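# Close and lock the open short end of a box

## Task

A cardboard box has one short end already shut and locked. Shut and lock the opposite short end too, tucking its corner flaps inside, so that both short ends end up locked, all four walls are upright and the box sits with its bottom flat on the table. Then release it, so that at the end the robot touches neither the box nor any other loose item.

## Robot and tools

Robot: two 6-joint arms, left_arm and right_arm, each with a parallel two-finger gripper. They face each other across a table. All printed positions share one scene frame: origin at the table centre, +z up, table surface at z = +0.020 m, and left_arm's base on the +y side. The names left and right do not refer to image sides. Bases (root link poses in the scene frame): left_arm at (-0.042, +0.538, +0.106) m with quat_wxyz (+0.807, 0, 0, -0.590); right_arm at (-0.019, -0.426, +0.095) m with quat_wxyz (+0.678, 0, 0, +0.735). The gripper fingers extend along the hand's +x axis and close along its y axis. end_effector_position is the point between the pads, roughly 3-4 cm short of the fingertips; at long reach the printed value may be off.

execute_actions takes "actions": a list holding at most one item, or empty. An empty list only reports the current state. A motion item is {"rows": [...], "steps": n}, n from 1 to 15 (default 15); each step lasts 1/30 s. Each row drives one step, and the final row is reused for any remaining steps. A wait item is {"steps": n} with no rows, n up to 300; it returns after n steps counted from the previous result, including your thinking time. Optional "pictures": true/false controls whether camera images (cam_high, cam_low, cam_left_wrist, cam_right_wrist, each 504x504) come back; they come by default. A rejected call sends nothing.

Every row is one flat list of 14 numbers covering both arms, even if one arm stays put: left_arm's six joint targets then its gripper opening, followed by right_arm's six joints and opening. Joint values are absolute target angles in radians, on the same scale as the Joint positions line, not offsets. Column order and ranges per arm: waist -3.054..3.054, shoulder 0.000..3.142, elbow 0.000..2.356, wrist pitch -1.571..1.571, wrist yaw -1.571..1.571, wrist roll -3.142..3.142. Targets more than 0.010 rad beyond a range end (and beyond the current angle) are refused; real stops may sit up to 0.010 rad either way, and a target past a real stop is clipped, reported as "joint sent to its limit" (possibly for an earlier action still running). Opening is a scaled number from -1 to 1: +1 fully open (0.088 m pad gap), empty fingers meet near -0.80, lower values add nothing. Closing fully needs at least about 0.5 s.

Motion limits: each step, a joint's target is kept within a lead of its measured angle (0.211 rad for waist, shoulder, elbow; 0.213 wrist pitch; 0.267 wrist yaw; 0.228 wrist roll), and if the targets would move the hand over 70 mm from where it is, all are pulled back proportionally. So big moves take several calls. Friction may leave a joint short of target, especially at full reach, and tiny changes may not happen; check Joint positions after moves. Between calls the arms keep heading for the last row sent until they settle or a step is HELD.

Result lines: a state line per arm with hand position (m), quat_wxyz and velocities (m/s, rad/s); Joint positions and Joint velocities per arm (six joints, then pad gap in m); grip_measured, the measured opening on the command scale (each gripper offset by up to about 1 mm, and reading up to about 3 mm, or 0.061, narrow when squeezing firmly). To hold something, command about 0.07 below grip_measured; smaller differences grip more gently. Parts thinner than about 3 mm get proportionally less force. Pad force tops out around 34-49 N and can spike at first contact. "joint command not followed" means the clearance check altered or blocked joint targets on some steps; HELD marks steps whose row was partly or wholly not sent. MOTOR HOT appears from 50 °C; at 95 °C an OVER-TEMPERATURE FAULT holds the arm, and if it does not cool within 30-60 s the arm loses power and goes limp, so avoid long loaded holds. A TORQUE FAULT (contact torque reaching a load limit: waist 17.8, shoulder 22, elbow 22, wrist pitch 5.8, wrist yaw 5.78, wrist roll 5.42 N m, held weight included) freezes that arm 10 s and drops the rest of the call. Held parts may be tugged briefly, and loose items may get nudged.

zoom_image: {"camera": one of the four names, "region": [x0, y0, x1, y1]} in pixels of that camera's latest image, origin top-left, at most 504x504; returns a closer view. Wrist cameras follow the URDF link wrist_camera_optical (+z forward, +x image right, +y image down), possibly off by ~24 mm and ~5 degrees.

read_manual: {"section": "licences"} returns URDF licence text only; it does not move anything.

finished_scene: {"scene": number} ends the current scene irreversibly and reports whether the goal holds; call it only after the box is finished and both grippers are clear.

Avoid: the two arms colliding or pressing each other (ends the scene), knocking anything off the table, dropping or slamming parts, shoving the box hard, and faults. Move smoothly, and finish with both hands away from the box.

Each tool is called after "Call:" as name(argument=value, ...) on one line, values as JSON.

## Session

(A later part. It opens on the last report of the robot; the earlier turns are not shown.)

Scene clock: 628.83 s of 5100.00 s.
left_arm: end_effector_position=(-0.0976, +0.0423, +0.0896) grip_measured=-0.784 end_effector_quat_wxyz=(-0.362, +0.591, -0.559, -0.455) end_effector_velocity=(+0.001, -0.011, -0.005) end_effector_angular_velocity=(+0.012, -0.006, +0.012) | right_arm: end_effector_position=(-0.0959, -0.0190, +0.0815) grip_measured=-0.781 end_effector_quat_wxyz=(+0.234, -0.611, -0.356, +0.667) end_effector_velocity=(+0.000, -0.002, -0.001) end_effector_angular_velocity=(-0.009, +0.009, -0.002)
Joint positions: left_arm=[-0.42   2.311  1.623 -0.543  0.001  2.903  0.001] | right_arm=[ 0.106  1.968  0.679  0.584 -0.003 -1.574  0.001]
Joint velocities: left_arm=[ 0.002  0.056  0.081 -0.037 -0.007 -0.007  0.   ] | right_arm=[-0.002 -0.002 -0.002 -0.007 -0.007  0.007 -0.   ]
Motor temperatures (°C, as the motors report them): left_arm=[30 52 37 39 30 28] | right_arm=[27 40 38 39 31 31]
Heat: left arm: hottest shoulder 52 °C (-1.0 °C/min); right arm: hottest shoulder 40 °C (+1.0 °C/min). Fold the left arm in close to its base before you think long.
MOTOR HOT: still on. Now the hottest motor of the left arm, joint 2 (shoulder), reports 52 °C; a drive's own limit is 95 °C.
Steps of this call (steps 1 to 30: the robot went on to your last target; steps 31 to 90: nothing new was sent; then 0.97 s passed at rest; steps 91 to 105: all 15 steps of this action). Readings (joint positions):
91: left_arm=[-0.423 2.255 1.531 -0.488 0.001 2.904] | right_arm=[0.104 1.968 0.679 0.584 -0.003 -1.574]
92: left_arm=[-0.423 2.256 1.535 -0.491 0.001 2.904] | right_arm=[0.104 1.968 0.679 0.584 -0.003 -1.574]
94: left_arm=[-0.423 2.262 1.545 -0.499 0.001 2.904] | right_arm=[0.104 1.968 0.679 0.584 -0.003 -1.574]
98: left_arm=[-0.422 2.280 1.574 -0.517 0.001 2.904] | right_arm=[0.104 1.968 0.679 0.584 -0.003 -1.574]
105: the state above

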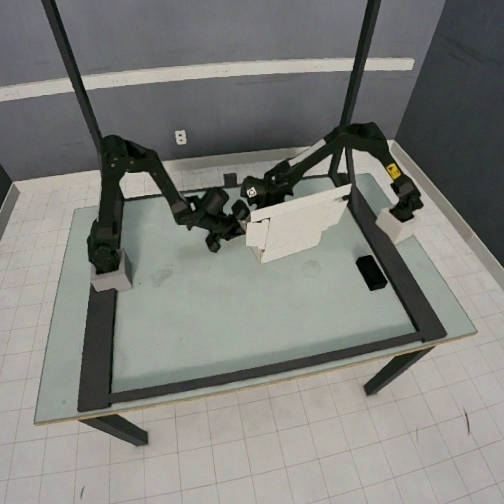

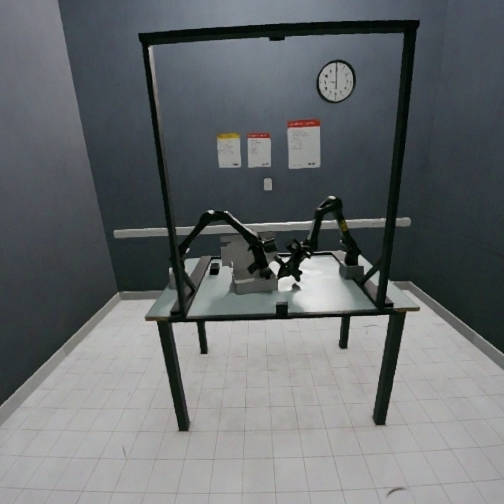

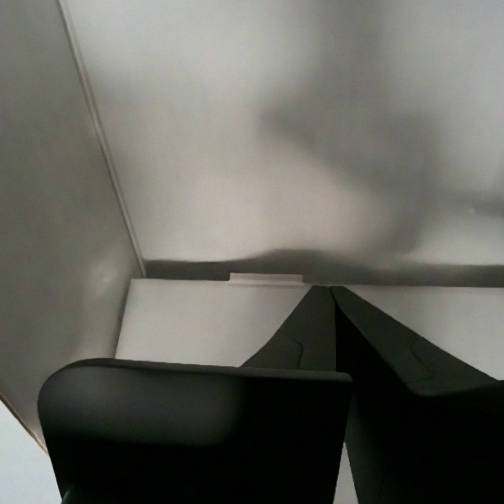

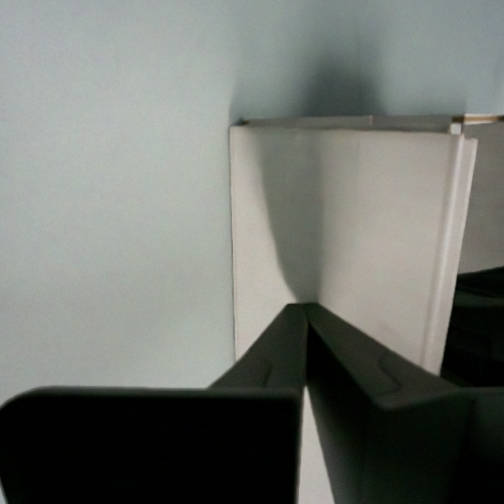

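Call:
execute_actions(actions=[{"rows": [[-0.42,2.324,1.66,-0.527,0,2.9,-0.8,0.103,1.975,0.69,0.587,0,-1.57,-0.8],[-0.42,2.326,1.66,-0.52,0,2.9,-0.8,0.103,1.975,0.69,0.587,0,-1.57,-0.8],[-0.42,2.328,1.66,-0.513,0,2.9,-0.8,0.103,1.975,0.69,0.587,0,-1.57,-0.8],[-0.42,2.33,1.66,-0.506,0,2.9,-0.8,0.103,1.975,0.69,0.587,0,-1.57,-0.8],[-0.42,2.33,1.66,-0.499,0,2.9,-0.8,0.103,1.975,0.69,0.587,0,-1.57,-0.8],[-0.42,2.33,1.66,-0.492,0,2.9,-0.8,0.103,1.975,0.69,0.587,0,-1.57,-0.8],[-0.42,2.33,1.66,-0.485,0,2.9,-0.8,0.103,1.975,0.69,0.587,0,-1.57,-0.8],[-0.42,2.33,1.66,-0.478,0,2.9,-0.8,0.103,1.975,0.69,0.587,0,-1.57,-0.8],[-0.42,2.33,1.66,-0.471,0,2.9,-0.8,0.103,1.975,0.69,0.587,0,-1.57,-0.8],[-0.42,2.33,1.66,-0.464,0,2.9,-0.8,0.103,1.975,0.69,0.587,0,-1.57,-0.8]], "steps": 15}])

Call:
zoom_image(camera="cam_low", region=[220, 200, 340, 310])

Scene clock: 632.93 s of 5100.00 s.
left_arm: end_effector_position=(-0.0981, +0.0312, +0.0878) grip_measured=-0.784 end_effector_quat_wxyz=(-0.348, +0.598, -0.569, -0.444) end_effector_velocity=(-0.000, -0.003, -0.003) end_effector_angular_velocity=(-0.011, +0.011, +0.006) | right_arm: end_effector_position=(-0.0972, -0.0192, +0.0815) grip_measured=-0.781 end_effector_quat_wxyz=(+0.232, -0.610, -0.357, +0.668) end_effector_velocity=(-0.006, -0.003, -0.003) end_effector_angular_velocity=(-0.016, +0.017, +0.019)
Joint positions: left_arm=[-0.419  2.327  1.63  -0.488  0.001  2.903  0.001] | right_arm=[ 0.108  1.968  0.679  0.584 -0.005 -1.574  0.001]
Joint velocities: left_arm=[ 0.002  0.007 -0.002  0.022  0.007 -0.007 -0.   ] | right_arm=[ 0.007  0.002 -0.002 -0.007 -0.022  0.007 -0.   ]
Motor temperatures (°C, as the motors report them): left_arm=[30 52 38 39 30 28] | right_arm=[27 40 38 39 31 31]
Heat: left arm: hottest shoulder 52 °C (-2.0 °C/min); right arm: hottest shoulder 40 °C (+1.0 °C/min). Fold the left arm in close to its base before you think long.
MOTOR HOT: still on. Now the hottest motor of the left arm, joint 2 (shoulder), reports 52 °C; a drive's own limit is 95 °C.
Steps of this call (steps 1 to 15: the robot went on to your last target; steps 16 to 90: nothing new was sent; then 0.60 s passed at rest; steps 91 to 105: all 15 steps of this action). Readings (joint positions):
91: left_arm=[-0.420 2.315 1.629 -0.547 0.001 2.903] | right_arm=[0.106 1.968 0.679 0.584 -0.003 -1.574]
92: left_arm=[-0.420 2.315 1.629 -0.547 0.001 2.903] | right_arm=[0.106 1.968 0.679 0.584 -0.003 -1.574]
94: left_arm=[-0.419 2.317 1.630 -0.540 0.001 2.903] | right_arm=[0.106 1.968 0.679 0.584 -0.004 -1.574]
98: left_arm=[-0.419 2.324 1.630 -0.516 0.001 2.903] | right_arm=[0.108 1.968 0.679 0.584 -0.005 -1.574]
105: the state above

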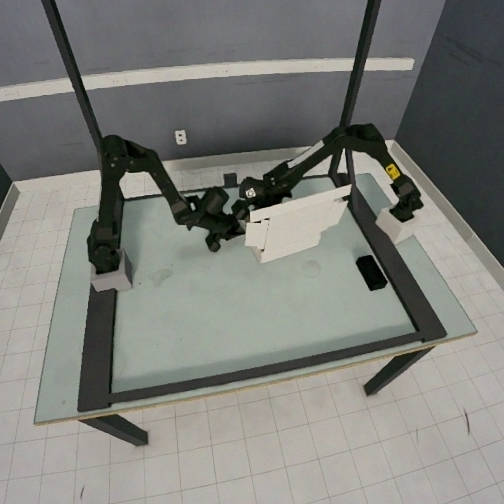

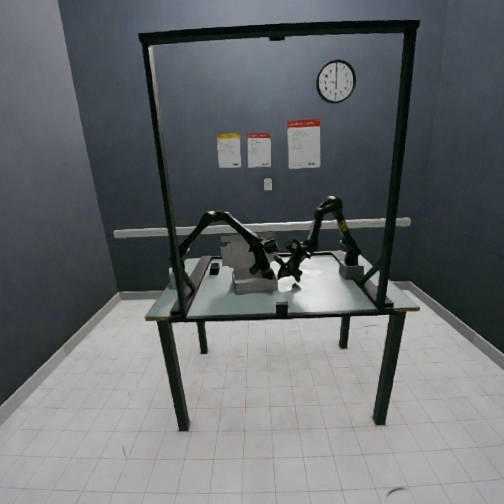

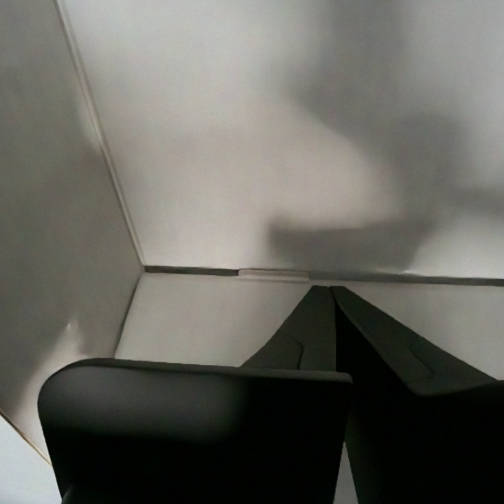

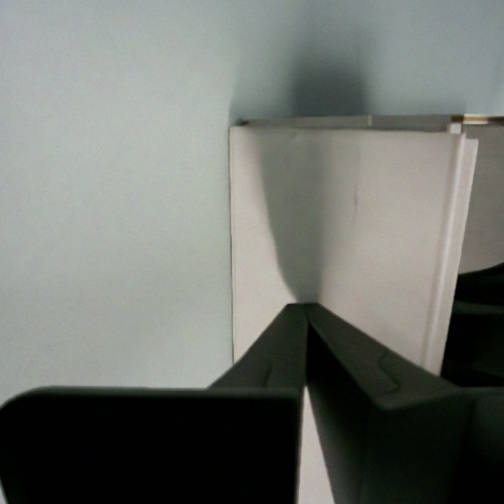

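Region (220, 200, 340, 310) of cam_low's 504x504 image, scaled by 4.200, with more detail than that image has; it fills the top 462 rows of this view, and the rest is white.

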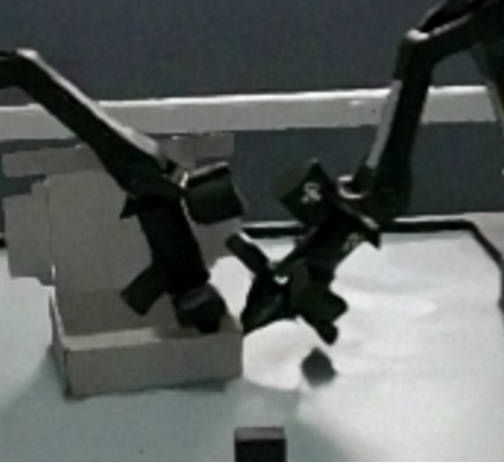

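Tabs now touching the floor. Push further.

Call:
execute_actions(actions=[{"rows": [[-0.42,2.33,1.66,-0.457,0,2.9,-0.8,0.103,1.975,0.69,0.587,0,-1.57,-0.8],[-0.42,2.33,1.66,-0.45,0,2.9,-0.8,0.103,1.975,0.69,0.587,0,-1.57,-0.8],[-0.42,2.33,1.66,-0.443,0,2.9,-0.8,0.103,1.975,0.69,0.587,0,-1.57,-0.8],[-0.42,2.33,1.66,-0.436,0,2.9,-0.8,0.103,1.975,0.69,0.587,0,-1.57,-0.8],[-0.42,2.33,1.66,-0.429,0,2.9,-0.8,0.103,1.975,0.69,0.587,0,-1.57,-0.8],[-0.42,2.33,1.66,-0.422,0,2.9,-0.8,0.103,1.975,0.69,0.587,0,-1.57,-0.8]], "steps": 15}])

Scene clock: 634.93 s of 5100.00 s.
left_arm: end_effector_position=(-0.0989, +0.0246, +0.0879) grip_measured=-0.784 end_effector_quat_wxyz=(-0.337, +0.603, -0.577, -0.436) end_effector_velocity=(-0.000, +0.000, -0.004) end_effector_angular_velocity=(+0.003, +0.002, +0.021) | right_arm: end_effector_position=(-0.0991, -0.0196, +0.0815) grip_measured=-0.781 end_effector_quat_wxyz=(+0.231, -0.608, -0.359, +0.670) end_effector_velocity=(-0.004, -0.000, +0.001) end_effector_angular_velocity=(+0.006, +0.010, +0.024)
Joint positions: left_arm=[-0.419  2.333  1.63  -0.452  0.001  2.903  0.001] | right_arm=[ 0.112  1.968  0.679  0.584 -0.009 -1.574  0.001]
Joint velocities: left_arm=[-0.002  0.007 -0.002  0.007 -0.007 -0.022 -0.   ] | right_arm=[ 0.002 -0.002 -0.002  0.007 -0.022 -0.007 -0.   ]
Motor temperatures (°C, as the motors report them): left_arm=[30 53 38 40 30 28] | right_arm=[27 40 38 39 31 31]
Heat: left arm: hottest shoulder 53 °C (-1.0 °C/min); right arm: hottest shoulder 40 °C (+0.0 °C/min). Fold the left arm in close to its base before you think long.
MOTOR HOT: still on. Now the hottest motor of the left arm, joint 2 (shoulder), reports 53 °C; a drive's own limit is 95 °C.
Steps of this call (steps 1 to 15: the robot went on to your last target; steps 16 to 45: nothing new was sent; steps 46 to 60: all 15 steps of this action). Readings (joint positions):
46: left_arm=[-0.419 2.328 1.630 -0.485 0.001 2.903] | right_arm=[0.109 1.968 0.679 0.584 -0.006 -1.574]
47: left_arm=[-0.419 2.328 1.630 -0.483 0.001 2.903] | right_arm=[0.109 1.968 0.679 0.584 -0.006 -1.574]
49: left_arm=[-0.419 2.329 1.630 -0.475 0.001 2.903] | right_arm=[0.109 1.968 0.679 0.584 -0.007 -1.574]
53: left_arm=[-0.419 2.332 1.630 -0.458 0.001 2.903] | right_arm=[0.111 1.968 0.679 0.584 -0.008 -1.574]
60: the state above

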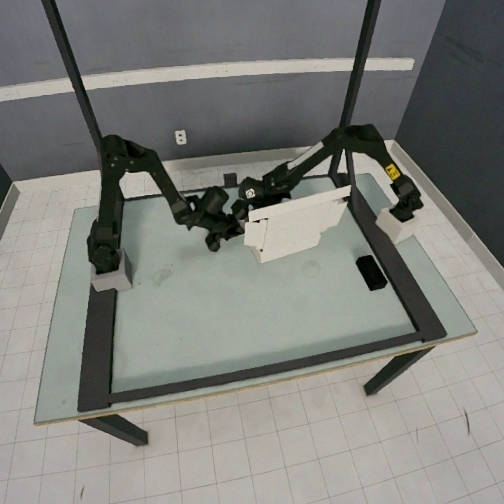

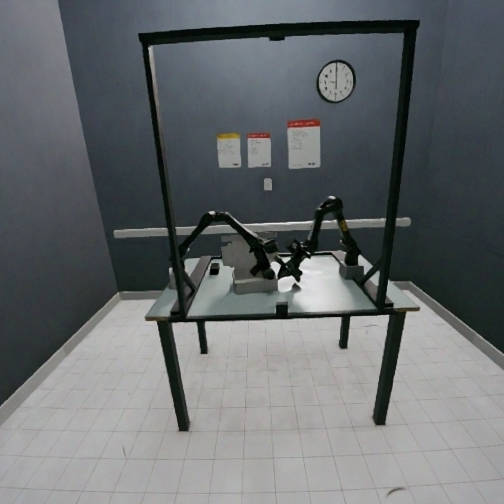

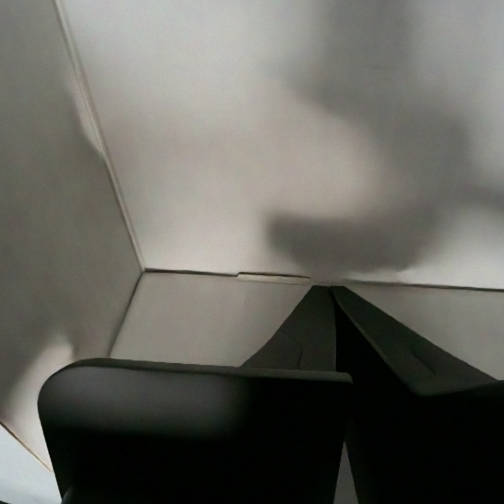

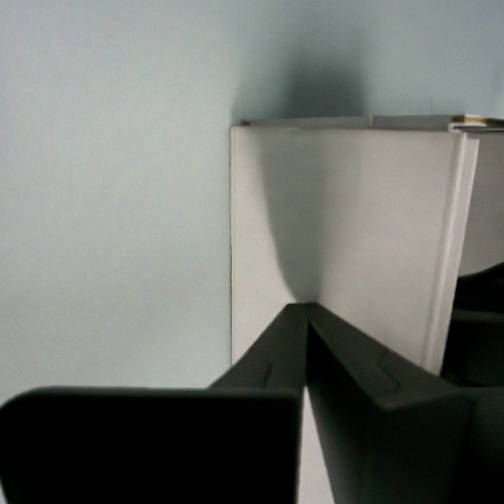

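Call:
execute_actions(actions=[{"rows": [[-0.42,2.33,1.66,-0.415,0,2.9,-0.8,0.103,1.975,0.69,0.587,0,-1.57,-0.8],[-0.42,2.33,1.66,-0.408,0,2.9,-0.8,0.103,1.975,0.69,0.587,0,-1.57,-0.8],[-0.42,2.33,1.66,-0.401,0,2.9,-0.8,0.103,1.975,0.69,0.587,0,-1.57,-0.8],[-0.42,2.33,1.66,-0.394,0,2.9,-0.8,0.103,1.975,0.69,0.587,0,-1.57,-0.8],[-0.42,2.33,1.66,-0.387,0,2.9,-0.8,0.103,1.975,0.69,0.587,0,-1.57,-0.8]], "steps": 15}])

Call:
zoom_image(camera="cam_low", region=[220, 200, 340, 310])

Scene clock: 637.40 s of 5100.00 s.
left_arm: end_effector_position=(-0.0995, +0.0192, +0.0882) grip_measured=-0.784 end_effector_quat_wxyz=(-0.329, +0.607, -0.583, -0.429) end_effector_velocity=(-0.000, +0.000, +0.001) end_effector_angular_velocity=(+0.001, -0.010, -0.006) | right_arm: end_effector_position=(-0.1007, -0.0199, +0.0815) grip_measured=-0.781 end_effector_quat_wxyz=(+0.229, -0.606, -0.360, +0.671) end_effector_velocity=(-0.001, +0.003, +0.005) end_effector_angular_velocity=(+0.019, -0.008, +0.017)
Joint positions: left_arm=[-0.419  2.338  1.63  -0.421  0.001  2.903  0.001] | right_arm=[ 0.114  1.968  0.679  0.584 -0.012 -1.574  0.001]
Joint velocities: left_arm=[-0.002 -0.002  0.002 -0.007 -0.007  0.007  0.   ] | right_arm=[-0.002 -0.007  0.002  0.007 -0.007 -0.022 -0.   ]
Motor temperatures (°C, as the motors report them): left_arm=[30 53 39 41 30 28] | right_arm=[27 40 38 39 31 31]
Heat: left arm: hottest shoulder 53 °C (-1.0 °C/min); right arm: hottest shoulder 40 °C (+0.0 °C/min). Fold the left arm in close to its base before you think long.
MOTOR HOT: still on. Now the hottest motor of the left arm, joint 2 (shoulder), reports 53 °C; a drive's own limit is 95 °C.
Steps of this call (steps 1 to 15: the robot went on to your last target; steps 16 to 59: nothing new was sent; steps 60 to 74: all 15 steps of this action). Readings (joint positions):
60: left_arm=[-0.419 2.334 1.630 -0.451 0.001 2.903] | right_arm=[0.112 1.968 0.679 0.584 -0.009 -1.574]
61: left_arm=[-0.419 2.334 1.630 -0.448 0.001 2.903] | right_arm=[0.112 1.968 0.679 0.584 -0.009 -1.574]
63: left_arm=[-0.419 2.335 1.630 -0.439 0.001 2.903] | right_arm=[0.113 1.968 0.679 0.584 -0.010 -1.574]
67: left_arm=[-0.419 2.338 1.630 -0.425 0.001 2.903] | right_arm=[0.114 1.968 0.679 0.584 -0.011 -1.574]
74: the state above

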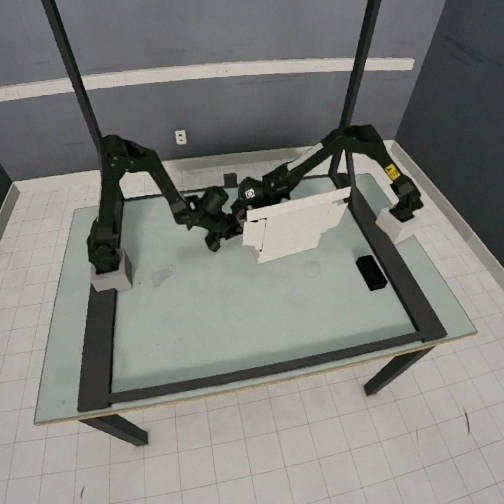

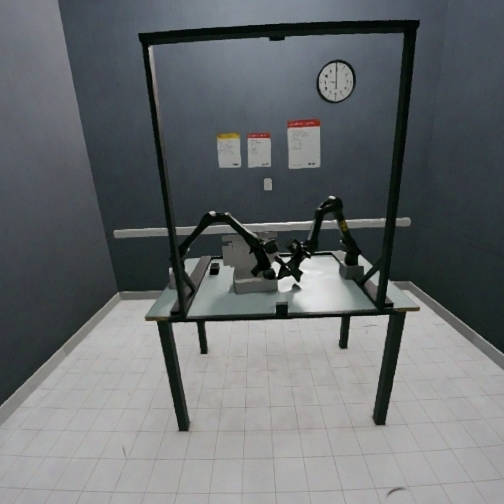

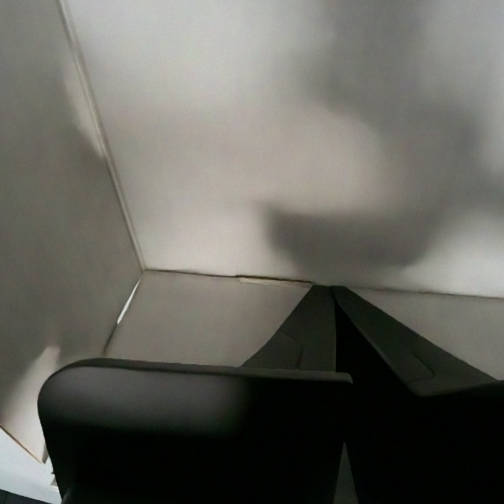

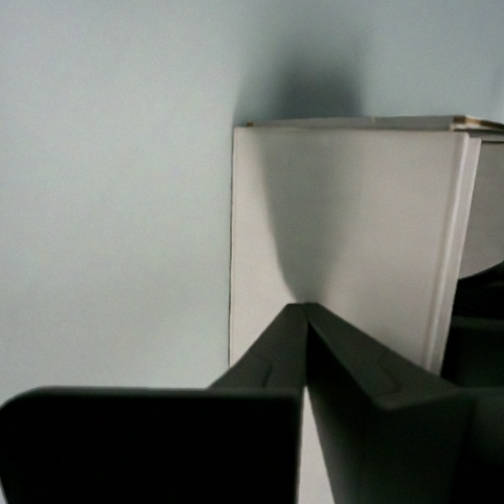

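Region (220, 200, 340, 310) of cam_low's 504x504 image, scaled by 4.200, with more detail than that image has; it fills the top 462 rows of this view, and the rest is white.

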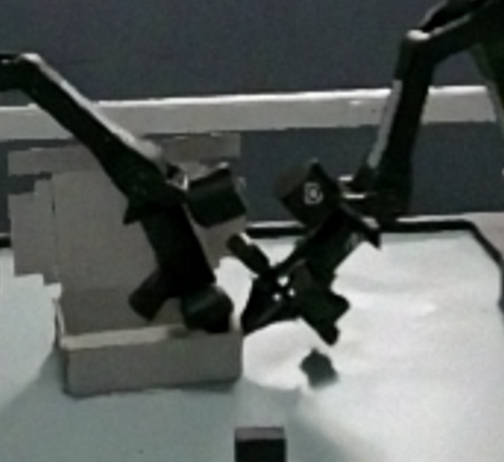

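Call:
execute_actions(actions=[{"rows": [[-0.42,2.33,1.66,-0.381,0,2.9,-0.8,0.103,1.975,0.69,0.587,0,-1.57,-0.8],[-0.42,2.33,1.66,-0.375,0,2.9,-0.8,0.103,1.975,0.69,0.587,0,-1.57,-0.8],[-0.42,2.33,1.66,-0.369,0,2.9,-0.8,0.103,1.975,0.69,0.587,0,-1.57,-0.8],[-0.42,2.33,1.66,-0.363,0,2.9,-0.8,0.103,1.975,0.69,0.587,0,-1.57,-0.8]], "steps": 15}])

Call:
zoom_image(camera="cam_left_wrist", region=[100, 200, 504, 400])

Scene clock: 640.07 s of 5100.00 s.
left_arm: end_effector_position=(-0.0997, +0.0169, +0.0886) grip_measured=-0.784 end_effector_quat_wxyz=(-0.325, +0.608, -0.585, -0.427) end_effector_velocity=(-0.000, -0.002, +0.003) end_effector_angular_velocity=(-0.013, -0.002, +0.007) | right_arm: end_effector_position=(-0.1012, -0.0202, +0.0813) grip_measured=-0.781 end_effector_quat_wxyz=(+0.228, -0.606, -0.360, +0.672) end_effector_velocity=(+0.000, -0.002, -0.001) end_effector_angular_velocity=(-0.005, -0.012, +0.002)
Joint positions: left_arm=[-0.419  2.339  1.629 -0.408  0.001  2.903  0.001] | right_arm=[ 0.116  1.968  0.679  0.582 -0.013 -1.574  0.001]
Joint velocities: left_arm=[-0.002 -0.002  0.002  0.007 -0.007 -0.007 -0.   ] | right_arm=[ 0.002 -0.002 -0.002 -0.007  0.007 -0.007  0.   ]
Motor temperatures (°C, as the motors report them): left_arm=[30 54 40 42 30 28] | right_arm=[27 40 38 39 31 31]
Heat: left arm: hottest shoulder 54 °C (+0.0 °C/min); right arm: hottest shoulder 40 °C (+1.0 °C/min). Fold the left arm in close to its base before you think long.
MOTOR HOT: still on. Now the hottest motor of the left arm, joint 2 (shoulder), reports 54 °C; a drive's own limit is 95 °C.
Steps of this call (steps 1 to 15: the robot went on to your last target; steps 16 to 65: nothing new was sent; steps 66 to 80: all 15 steps of this action). Readings (joint positions):
66: left_arm=[-0.419 2.338 1.630 -0.421 0.001 2.903] | right_arm=[0.114 1.968 0.679 0.584 -0.012 -1.574]
67: left_arm=[-0.419 2.339 1.630 -0.417 0.001 2.903] | right_arm=[0.114 1.968 0.679 0.583 -0.012 -1.574]
69: left_arm=[-0.419 2.339 1.630 -0.413 0.001 2.903] | right_arm=[0.115 1.968 0.679 0.583 -0.013 -1.574]
73: left_arm=[-0.419 2.339 1.629 -0.409 0.001 2.903] | right_arm=[0.116 1.968 0.679 0.582 -0.013 -1.574]
80: the state above

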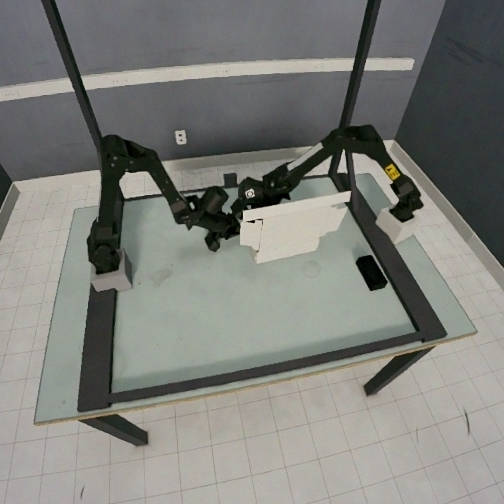

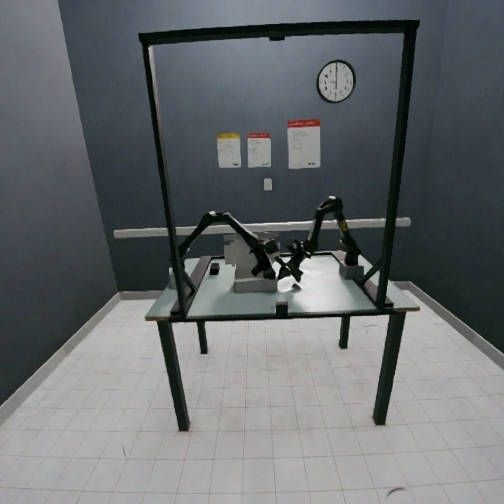

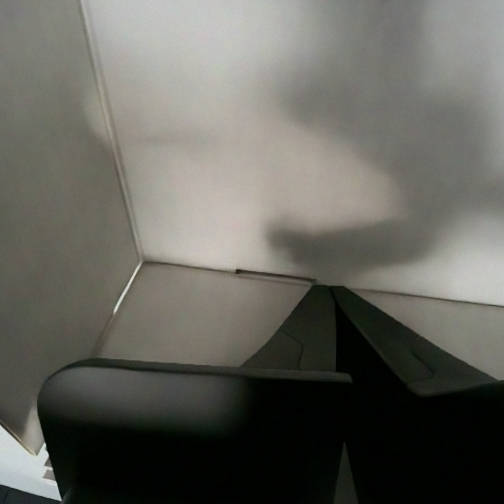

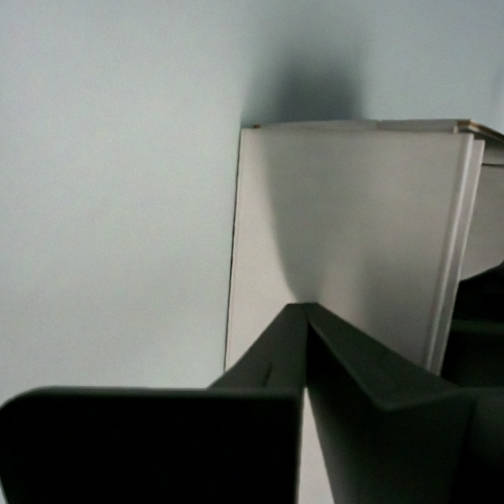

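Region (100, 200, 504, 400) of cam_left_wrist's 504x504 image, scaled by 1.248, with more detail than that image has; it fills the top 250 rows of this view, and the rest is white.

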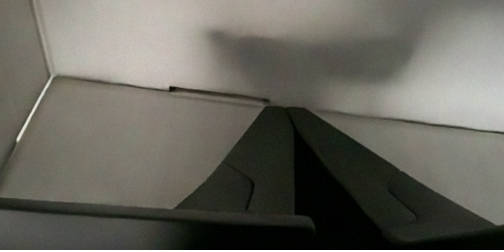

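Call:
execute_actions(actions=[{"rows": [[-0.42,2.33,1.64,-0.40,0,2.9,-0.8,0.115,1.965,0.675,0.59,0,-1.57,-0.8],[-0.42,2.32,1.63,-0.42,0,2.9,-0.8,0.115,1.955,0.66,0.597,0,-1.57,-0.8],[-0.42,2.31,1.62,-0.44,0,2.9,-0.8,0.115,1.945,0.64,0.605,0,-1.57,-0.8],[-0.42,2.295,1.605,-0.46,0,2.9,-0.8,0.115,1.93,0.615,0.615,0,-1.57,-0.8],[-0.42,2.28,1.59,-0.475,0,2.9,-0.8,0.115,1.915,0.59,0.625,0,-1.57,-0.8],[-0.42,2.26,1.575,-0.49,0,2.9,-0.8,0.115,1.90,0.565,0.635,0,-1.57,-0.8],[-0.42,2.24,1.56,-0.50,0,2.9,-0.8,0.115,1.90,0.565,0.635,0,-1.57,-0.8],[-0.42,2.22,1.545,-0.515,0,2.9,-0.8,0.115,1.90,0.565,0.635,0,-1.57,-0.8],[-0.42,2.20,1.53,-0.53,0,2.9,-0.8,0.115,1.90,0.565,0.635,0,-1.57,-0.8],[-0.42,2.175,1.52,-0.55,0,2.9,-0.8,0.115,1.90,0.565,0.635,0,-1.57,-0.8],[-0.42,2.15,1.51,-0.57,0,2.9,-0.8,0.115,1.90,0.565,0.635,0,-1.57,-0.8],[-0.42,2.125,1.505,-0.59,0,2.9,-0.8,0.115,1.90,0.565,0.635,0,-1.57,-0.8],[-0.42,2.10,1.50,-0.61,0,2.9,-0.8,0.115,1.90,0.565,0.635,0,-1.57,-0.8],[-0.42,2.075,1.50,-0.63,0,2.9,-0.8,0.115,1.90,0.565,0.635,0,-1.57,-0.8],[-0.42,2.05,1.50,-0.65,0,2.9,-0.8,0.115,1.90,0.565,0.635,0,-1.57,-0.8]], "steps": 15}], pictures=false)

Call:
execute_actions(actions=[{"rows": [[-0.42,2.03,1.50,-0.67,0,2.9,-0.8,0.115,1.90,0.565,0.635,0,-1.57,-0.8],[-0.42,2.01,1.50,-0.69,0,2.9,-0.8,0.115,1.90,0.565,0.635,0,-1.57,-0.8],[-0.42,1.99,1.50,-0.71,0,2.9,-0.8,0.115,1.90,0.565,0.635,0,-1.57,-0.8],[-0.42,1.97,1.50,-0.73,0,2.9,-0.8,0.115,1.90,0.565,0.635,0,-1.57,-0.8]], "steps": 15}])

Call:
zoom_image(camera="cam_left_wrist", region=[100, 120, 504, 360])

Scene clock: 645.00 s of 5100.00 s.
left_arm: end_effector_position=(-0.0940, +0.0702, +0.1327) grip_measured=-0.784 end_effector_quat_wxyz=(-0.359, +0.593, -0.560, -0.453) end_effector_velocity=(+0.009, +0.100, +0.240) end_effector_angular_velocity=(-0.011, +0.016, +0.016) | right_arm: end_effector_position=(-0.0958, -0.0440, +0.0810) grip_measured=-0.781 end_effector_quat_wxyz=(+0.230, -0.609, -0.360, +0.669) end_effector_velocity=(+0.002, +0.002, +0.009) end_effector_angular_velocity=(+0.028, -0.005, -0.003)
Joint positions: left_arm=[-0.419  2.138  1.514 -0.599  0.001  2.903  0.001] | right_arm=[ 0.117  1.912  0.574  0.632 -0.004 -1.574  0.001]
Joint velocities: left_arm=[-0.002 -0.711 -0.12  -0.579  0.007 -0.022 -0.   ] | right_arm=[-0.002 -0.027 -0.007  0.007  0.007 -0.007 -0.   ]
Motor temperatures (°C, as the motors report them): left_arm=[30 56 41 46 30 28] | right_arm=[27 40 38 40 31 31]
Heat: left arm: hottest shoulder 56 °C (+2.0 °C/min); right arm: hottest shoulder 40 °C (+1.0 °C/min). Fold the left arm in close to its base before you think long.
MOTOR HOT: still on. Now the hottest motor of the left arm, joint 2 (shoulder), reports 56 °C; a drive's own limit is 95 °C.
Steps of this call (steps 1 to 15: the robot went on to your last target; steps 16 to 90: nothing new was sent; then 1.43 s passed at rest; steps 91 to 105: all 15 steps of this action). Readings (joint positions):
91: left_arm=[-0.419 2.339 1.627 -0.408 0.001 2.903] | right_arm=[0.116 1.968 0.678 0.582 -0.013 -1.574]
92: left_arm=[-0.419 2.339 1.624 -0.408 0.001 2.903] | right_arm=[0.117 1.967 0.675 0.584 -0.012 -1.574]
94: left_arm=[-0.419 2.338 1.621 -0.416 0.001 2.903] | right_arm=[0.117 1.961 0.662 0.598 -0.009 -1.574]
98: left_arm=[-0.419 2.287 1.589 -0.475 0.001 2.903] | right_arm=[0.117 1.923 0.596 0.621 -0.004 -1.574]
105: the state above

Scene clock: 645.50 s of 5100.00 s.
left_arm: end_effector_position=(-0.0917, +0.0907, +0.1915) grip_measured=-0.784 end_effector_quat_wxyz=(-0.351, +0.597, -0.567, -0.447) end_effector_velocity=(-0.002, +0.005, +0.001) end_effector_angular_velocity=(+0.018, +0.008, +0.002) | right_arm: end_effector_position=(-0.0957, -0.0441, +0.0812) grip_measured=-0.781 end_effector_quat_wxyz=(+0.230, -0.608, -0.360, +0.669) end_effector_velocity=(-0.002, +0.000, +0.002) end_effector_angular_velocity=(+0.003, -0.000, +0.013)
Joint positions: left_arm=[-0.419  1.977  1.507 -0.728  0.001  2.903  0.001] | right_arm=[ 0.117  1.911  0.573  0.633 -0.004 -1.574  0.001]
Joint velocities: left_arm=[-0.002 -0.007 -0.002 -0.022  0.007 -0.007  0.   ] | right_arm=[ 0.002 -0.007  0.002 -0.007 -0.007 -0.007 -0.001]
Motor temperatures (°C, as the motors report them): left_arm=[30 56 41 46 30 28] | right_arm=[27 40 38 40 31 31]
Heat: left arm: hottest shoulder 56 °C (+2.0 °C/min); right arm: hottest shoulder 40 °C (+1.0 °C/min). Fold the left arm in close to its base before you think long.
MOTOR HOT: still on. Now the hottest motor of the left arm, joint 2 (shoulder), reports 56 °C; a drive's own limit is 95 °C.
Steps of this call (steps 1 to 15: all 15 steps of this action). Readings (joint positions):
1: left_arm=[-0.419 2.114 1.511 -0.618 0.001 2.903] | right_arm=[0.117 1.911 0.574 0.633 -0.004 -1.574]
2: left_arm=[-0.419 2.089 1.510 -0.637 0.001 2.903] | right_arm=[0.117 1.911 0.574 0.633 -0.004 -1.574]
4: left_arm=[-0.419 2.041 1.510 -0.675 0.001 2.903] | right_arm=[0.117 1.911 0.574 0.633 -0.004 -1.574]
8: left_arm=[-0.419 1.981 1.510 -0.714 0.001 2.903] | right_arm=[0.117 1.911 0.573 0.633 -0.004 -1.574]
15: the state above

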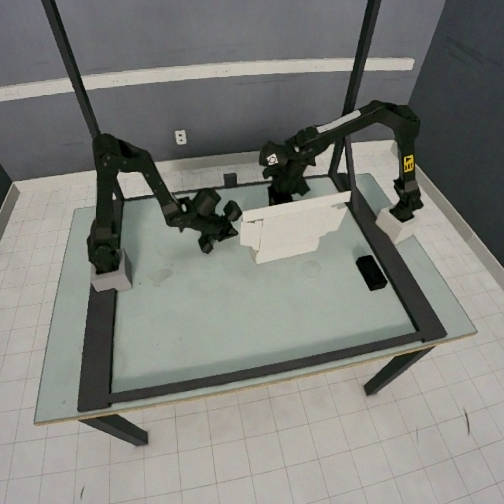

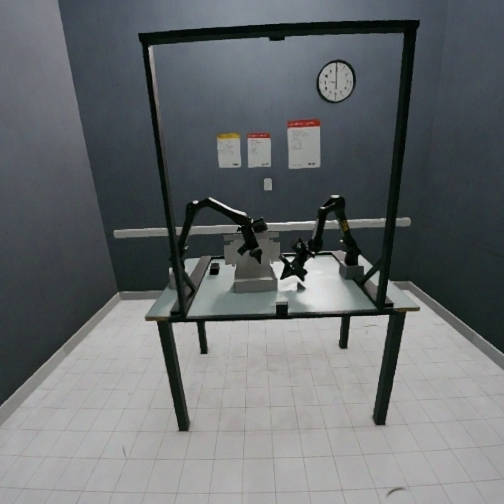

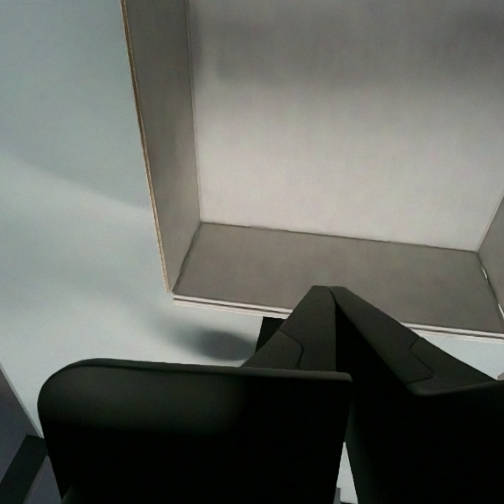

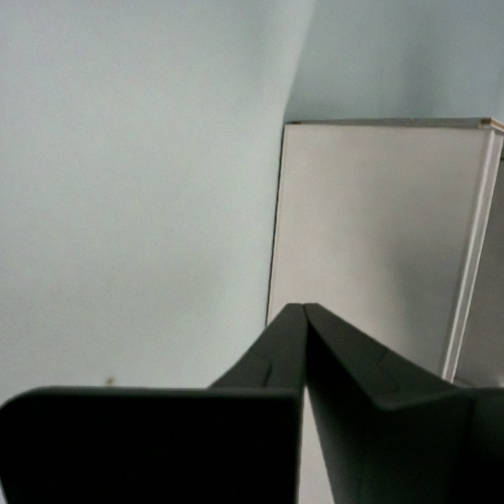

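Region (100, 120, 504, 360) of cam_left_wrist's 504x504 image, scaled by 1.248, with more detail than that image has; it fills the top 299 rows of this view, and the rest is white.

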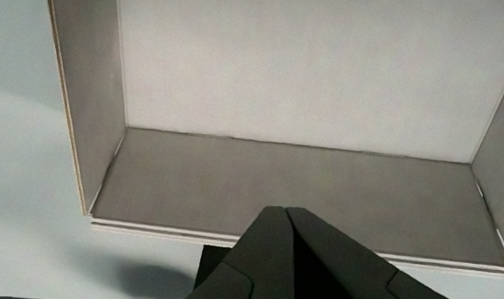

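Call:
execute_actions(actions=[{"rows": [[-0.44,1.95,1.50,-0.74,0,2.9,-0.8,0.115,1.88,0.55,0.63,0,-1.57,-0.8],[-0.46,1.93,1.50,-0.75,0,2.9,-0.8,0.115,1.86,0.53,0.63,0,-1.57,-0.8],[-0.48,1.90,1.50,-0.76,0,2.9,-0.8,0.115,1.84,0.51,0.63,0,-1.57,-0.8],[-0.50,1.87,1.49,-0.77,0,2.9,-0.8,0.115,1.82,0.49,0.63,0,-1.57,-0.8],[-0.52,1.84,1.48,-0.78,0,2.9,-0.8,0.115,1.80,0.48,0.62,0,-1.57,-0.8],[-0.54,1.81,1.47,-0.79,0,2.9,-0.8,0.115,1.80,0.48,0.62,0,-1.57,-0.8],[-0.55,1.78,1.46,-0.80,0,2.9,-0.8,0.115,1.80,0.48,0.62,0,-1.57,-0.8]], "steps": 14}])

Scene clock: 648.27 s of 5100.00 s.
left_arm: end_effector_position=(-0.1463, +0.1245, +0.2564) grip_measured=-0.784 end_effector_quat_wxyz=(-0.347, +0.569, -0.630, -0.399) end_effector_velocity=(+0.024, +0.003, -0.015) end_effector_angular_velocity=(+0.036, -0.006, +0.074) | right_arm: end_effector_position=(-0.0916, -0.0646, +0.0916) grip_measured=-0.781 end_effector_quat_wxyz=(+0.232, -0.607, -0.362, +0.668) end_effector_velocity=(+0.001, -0.007, -0.005) end_effector_angular_velocity=(-0.021, -0.005, +0.008)
Joint positions: left_arm=[-0.555  1.783  1.477 -0.794  0.001  2.903  0.001] | right_arm=[ 0.117  1.811  0.489  0.622 -0.004 -1.574  0.001]
Joint velocities: left_arm=[ 0.051 -0.002 -0.046  0.007 -0.007 -0.022  0.   ] | right_arm=[-0.002 -0.002 -0.017 -0.007 -0.007 -0.007 -0.   ]
Motor temperatures (°C, as the motors report them): left_arm=[30 56 40 46 30 28] | right_arm=[27 40 38 40 31 31]
Heat: left arm: hottest shoulder 56 °C (+2.0 °C/min); right arm: hottest shoulder 40 °C (+1.0 °C/min). Fold the left arm in close to its base before you think long.
MOTOR HOT: still on. Now the hottest motor of the left arm, joint 2 (shoulder), reports 56 °C; a drive's own limit is 95 °C.
Steps of this call (steps 1 to 15: the robot went on to your last target; steps 16 to 69: nothing new was sent; steps 70 to 83: all 14 steps of this action). Readings (joint positions):
70: left_arm=[-0.420 1.976 1.507 -0.728 0.001 2.903] | right_arm=[0.117 1.909 0.572 0.633 -0.004 -1.574]
71: left_arm=[-0.423 1.973 1.507 -0.732 0.001 2.903] | right_arm=[0.117 1.903 0.566 0.633 -0.004 -1.574]
73: left_arm=[-0.441 1.954 1.503 -0.747 0.000 2.903] | right_arm=[0.117 1.875 0.540 0.633 -0.004 -1.574]
77: left_arm=[-0.520 1.854 1.479 -0.782 0.000 2.903] | right_arm=[0.117 1.821 0.497 0.625 -0.004 -1.574]
83: the state above

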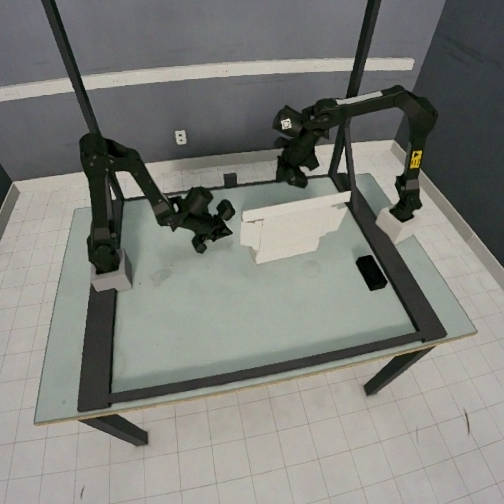

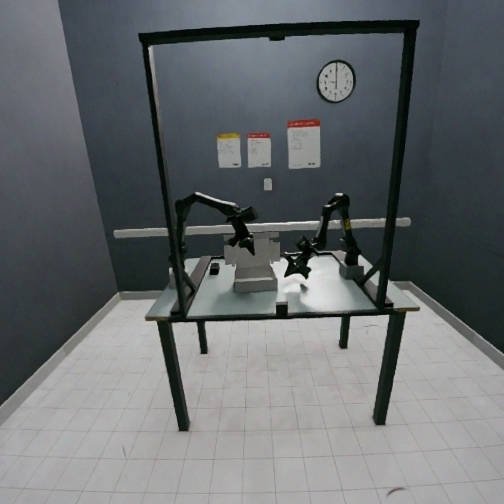

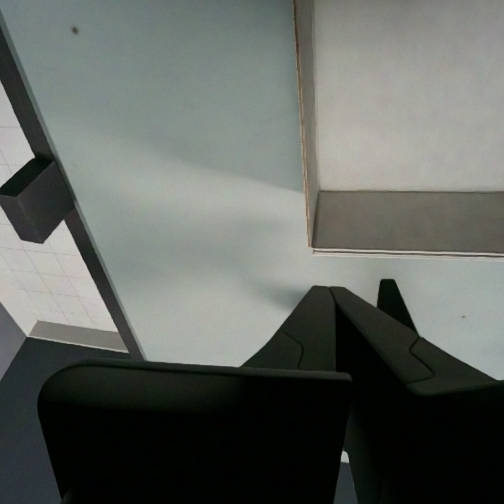

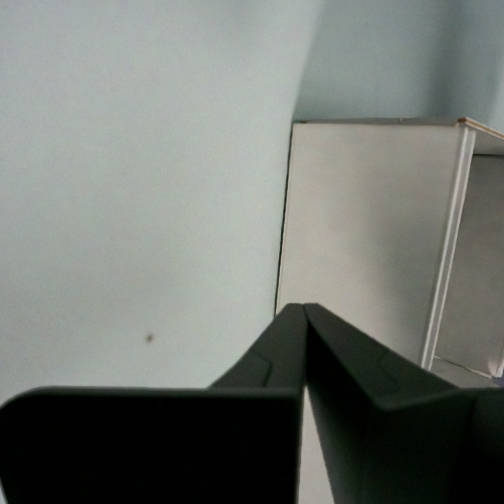

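Call:
finished_scene(scene=1)

The scene is finished: the task was done.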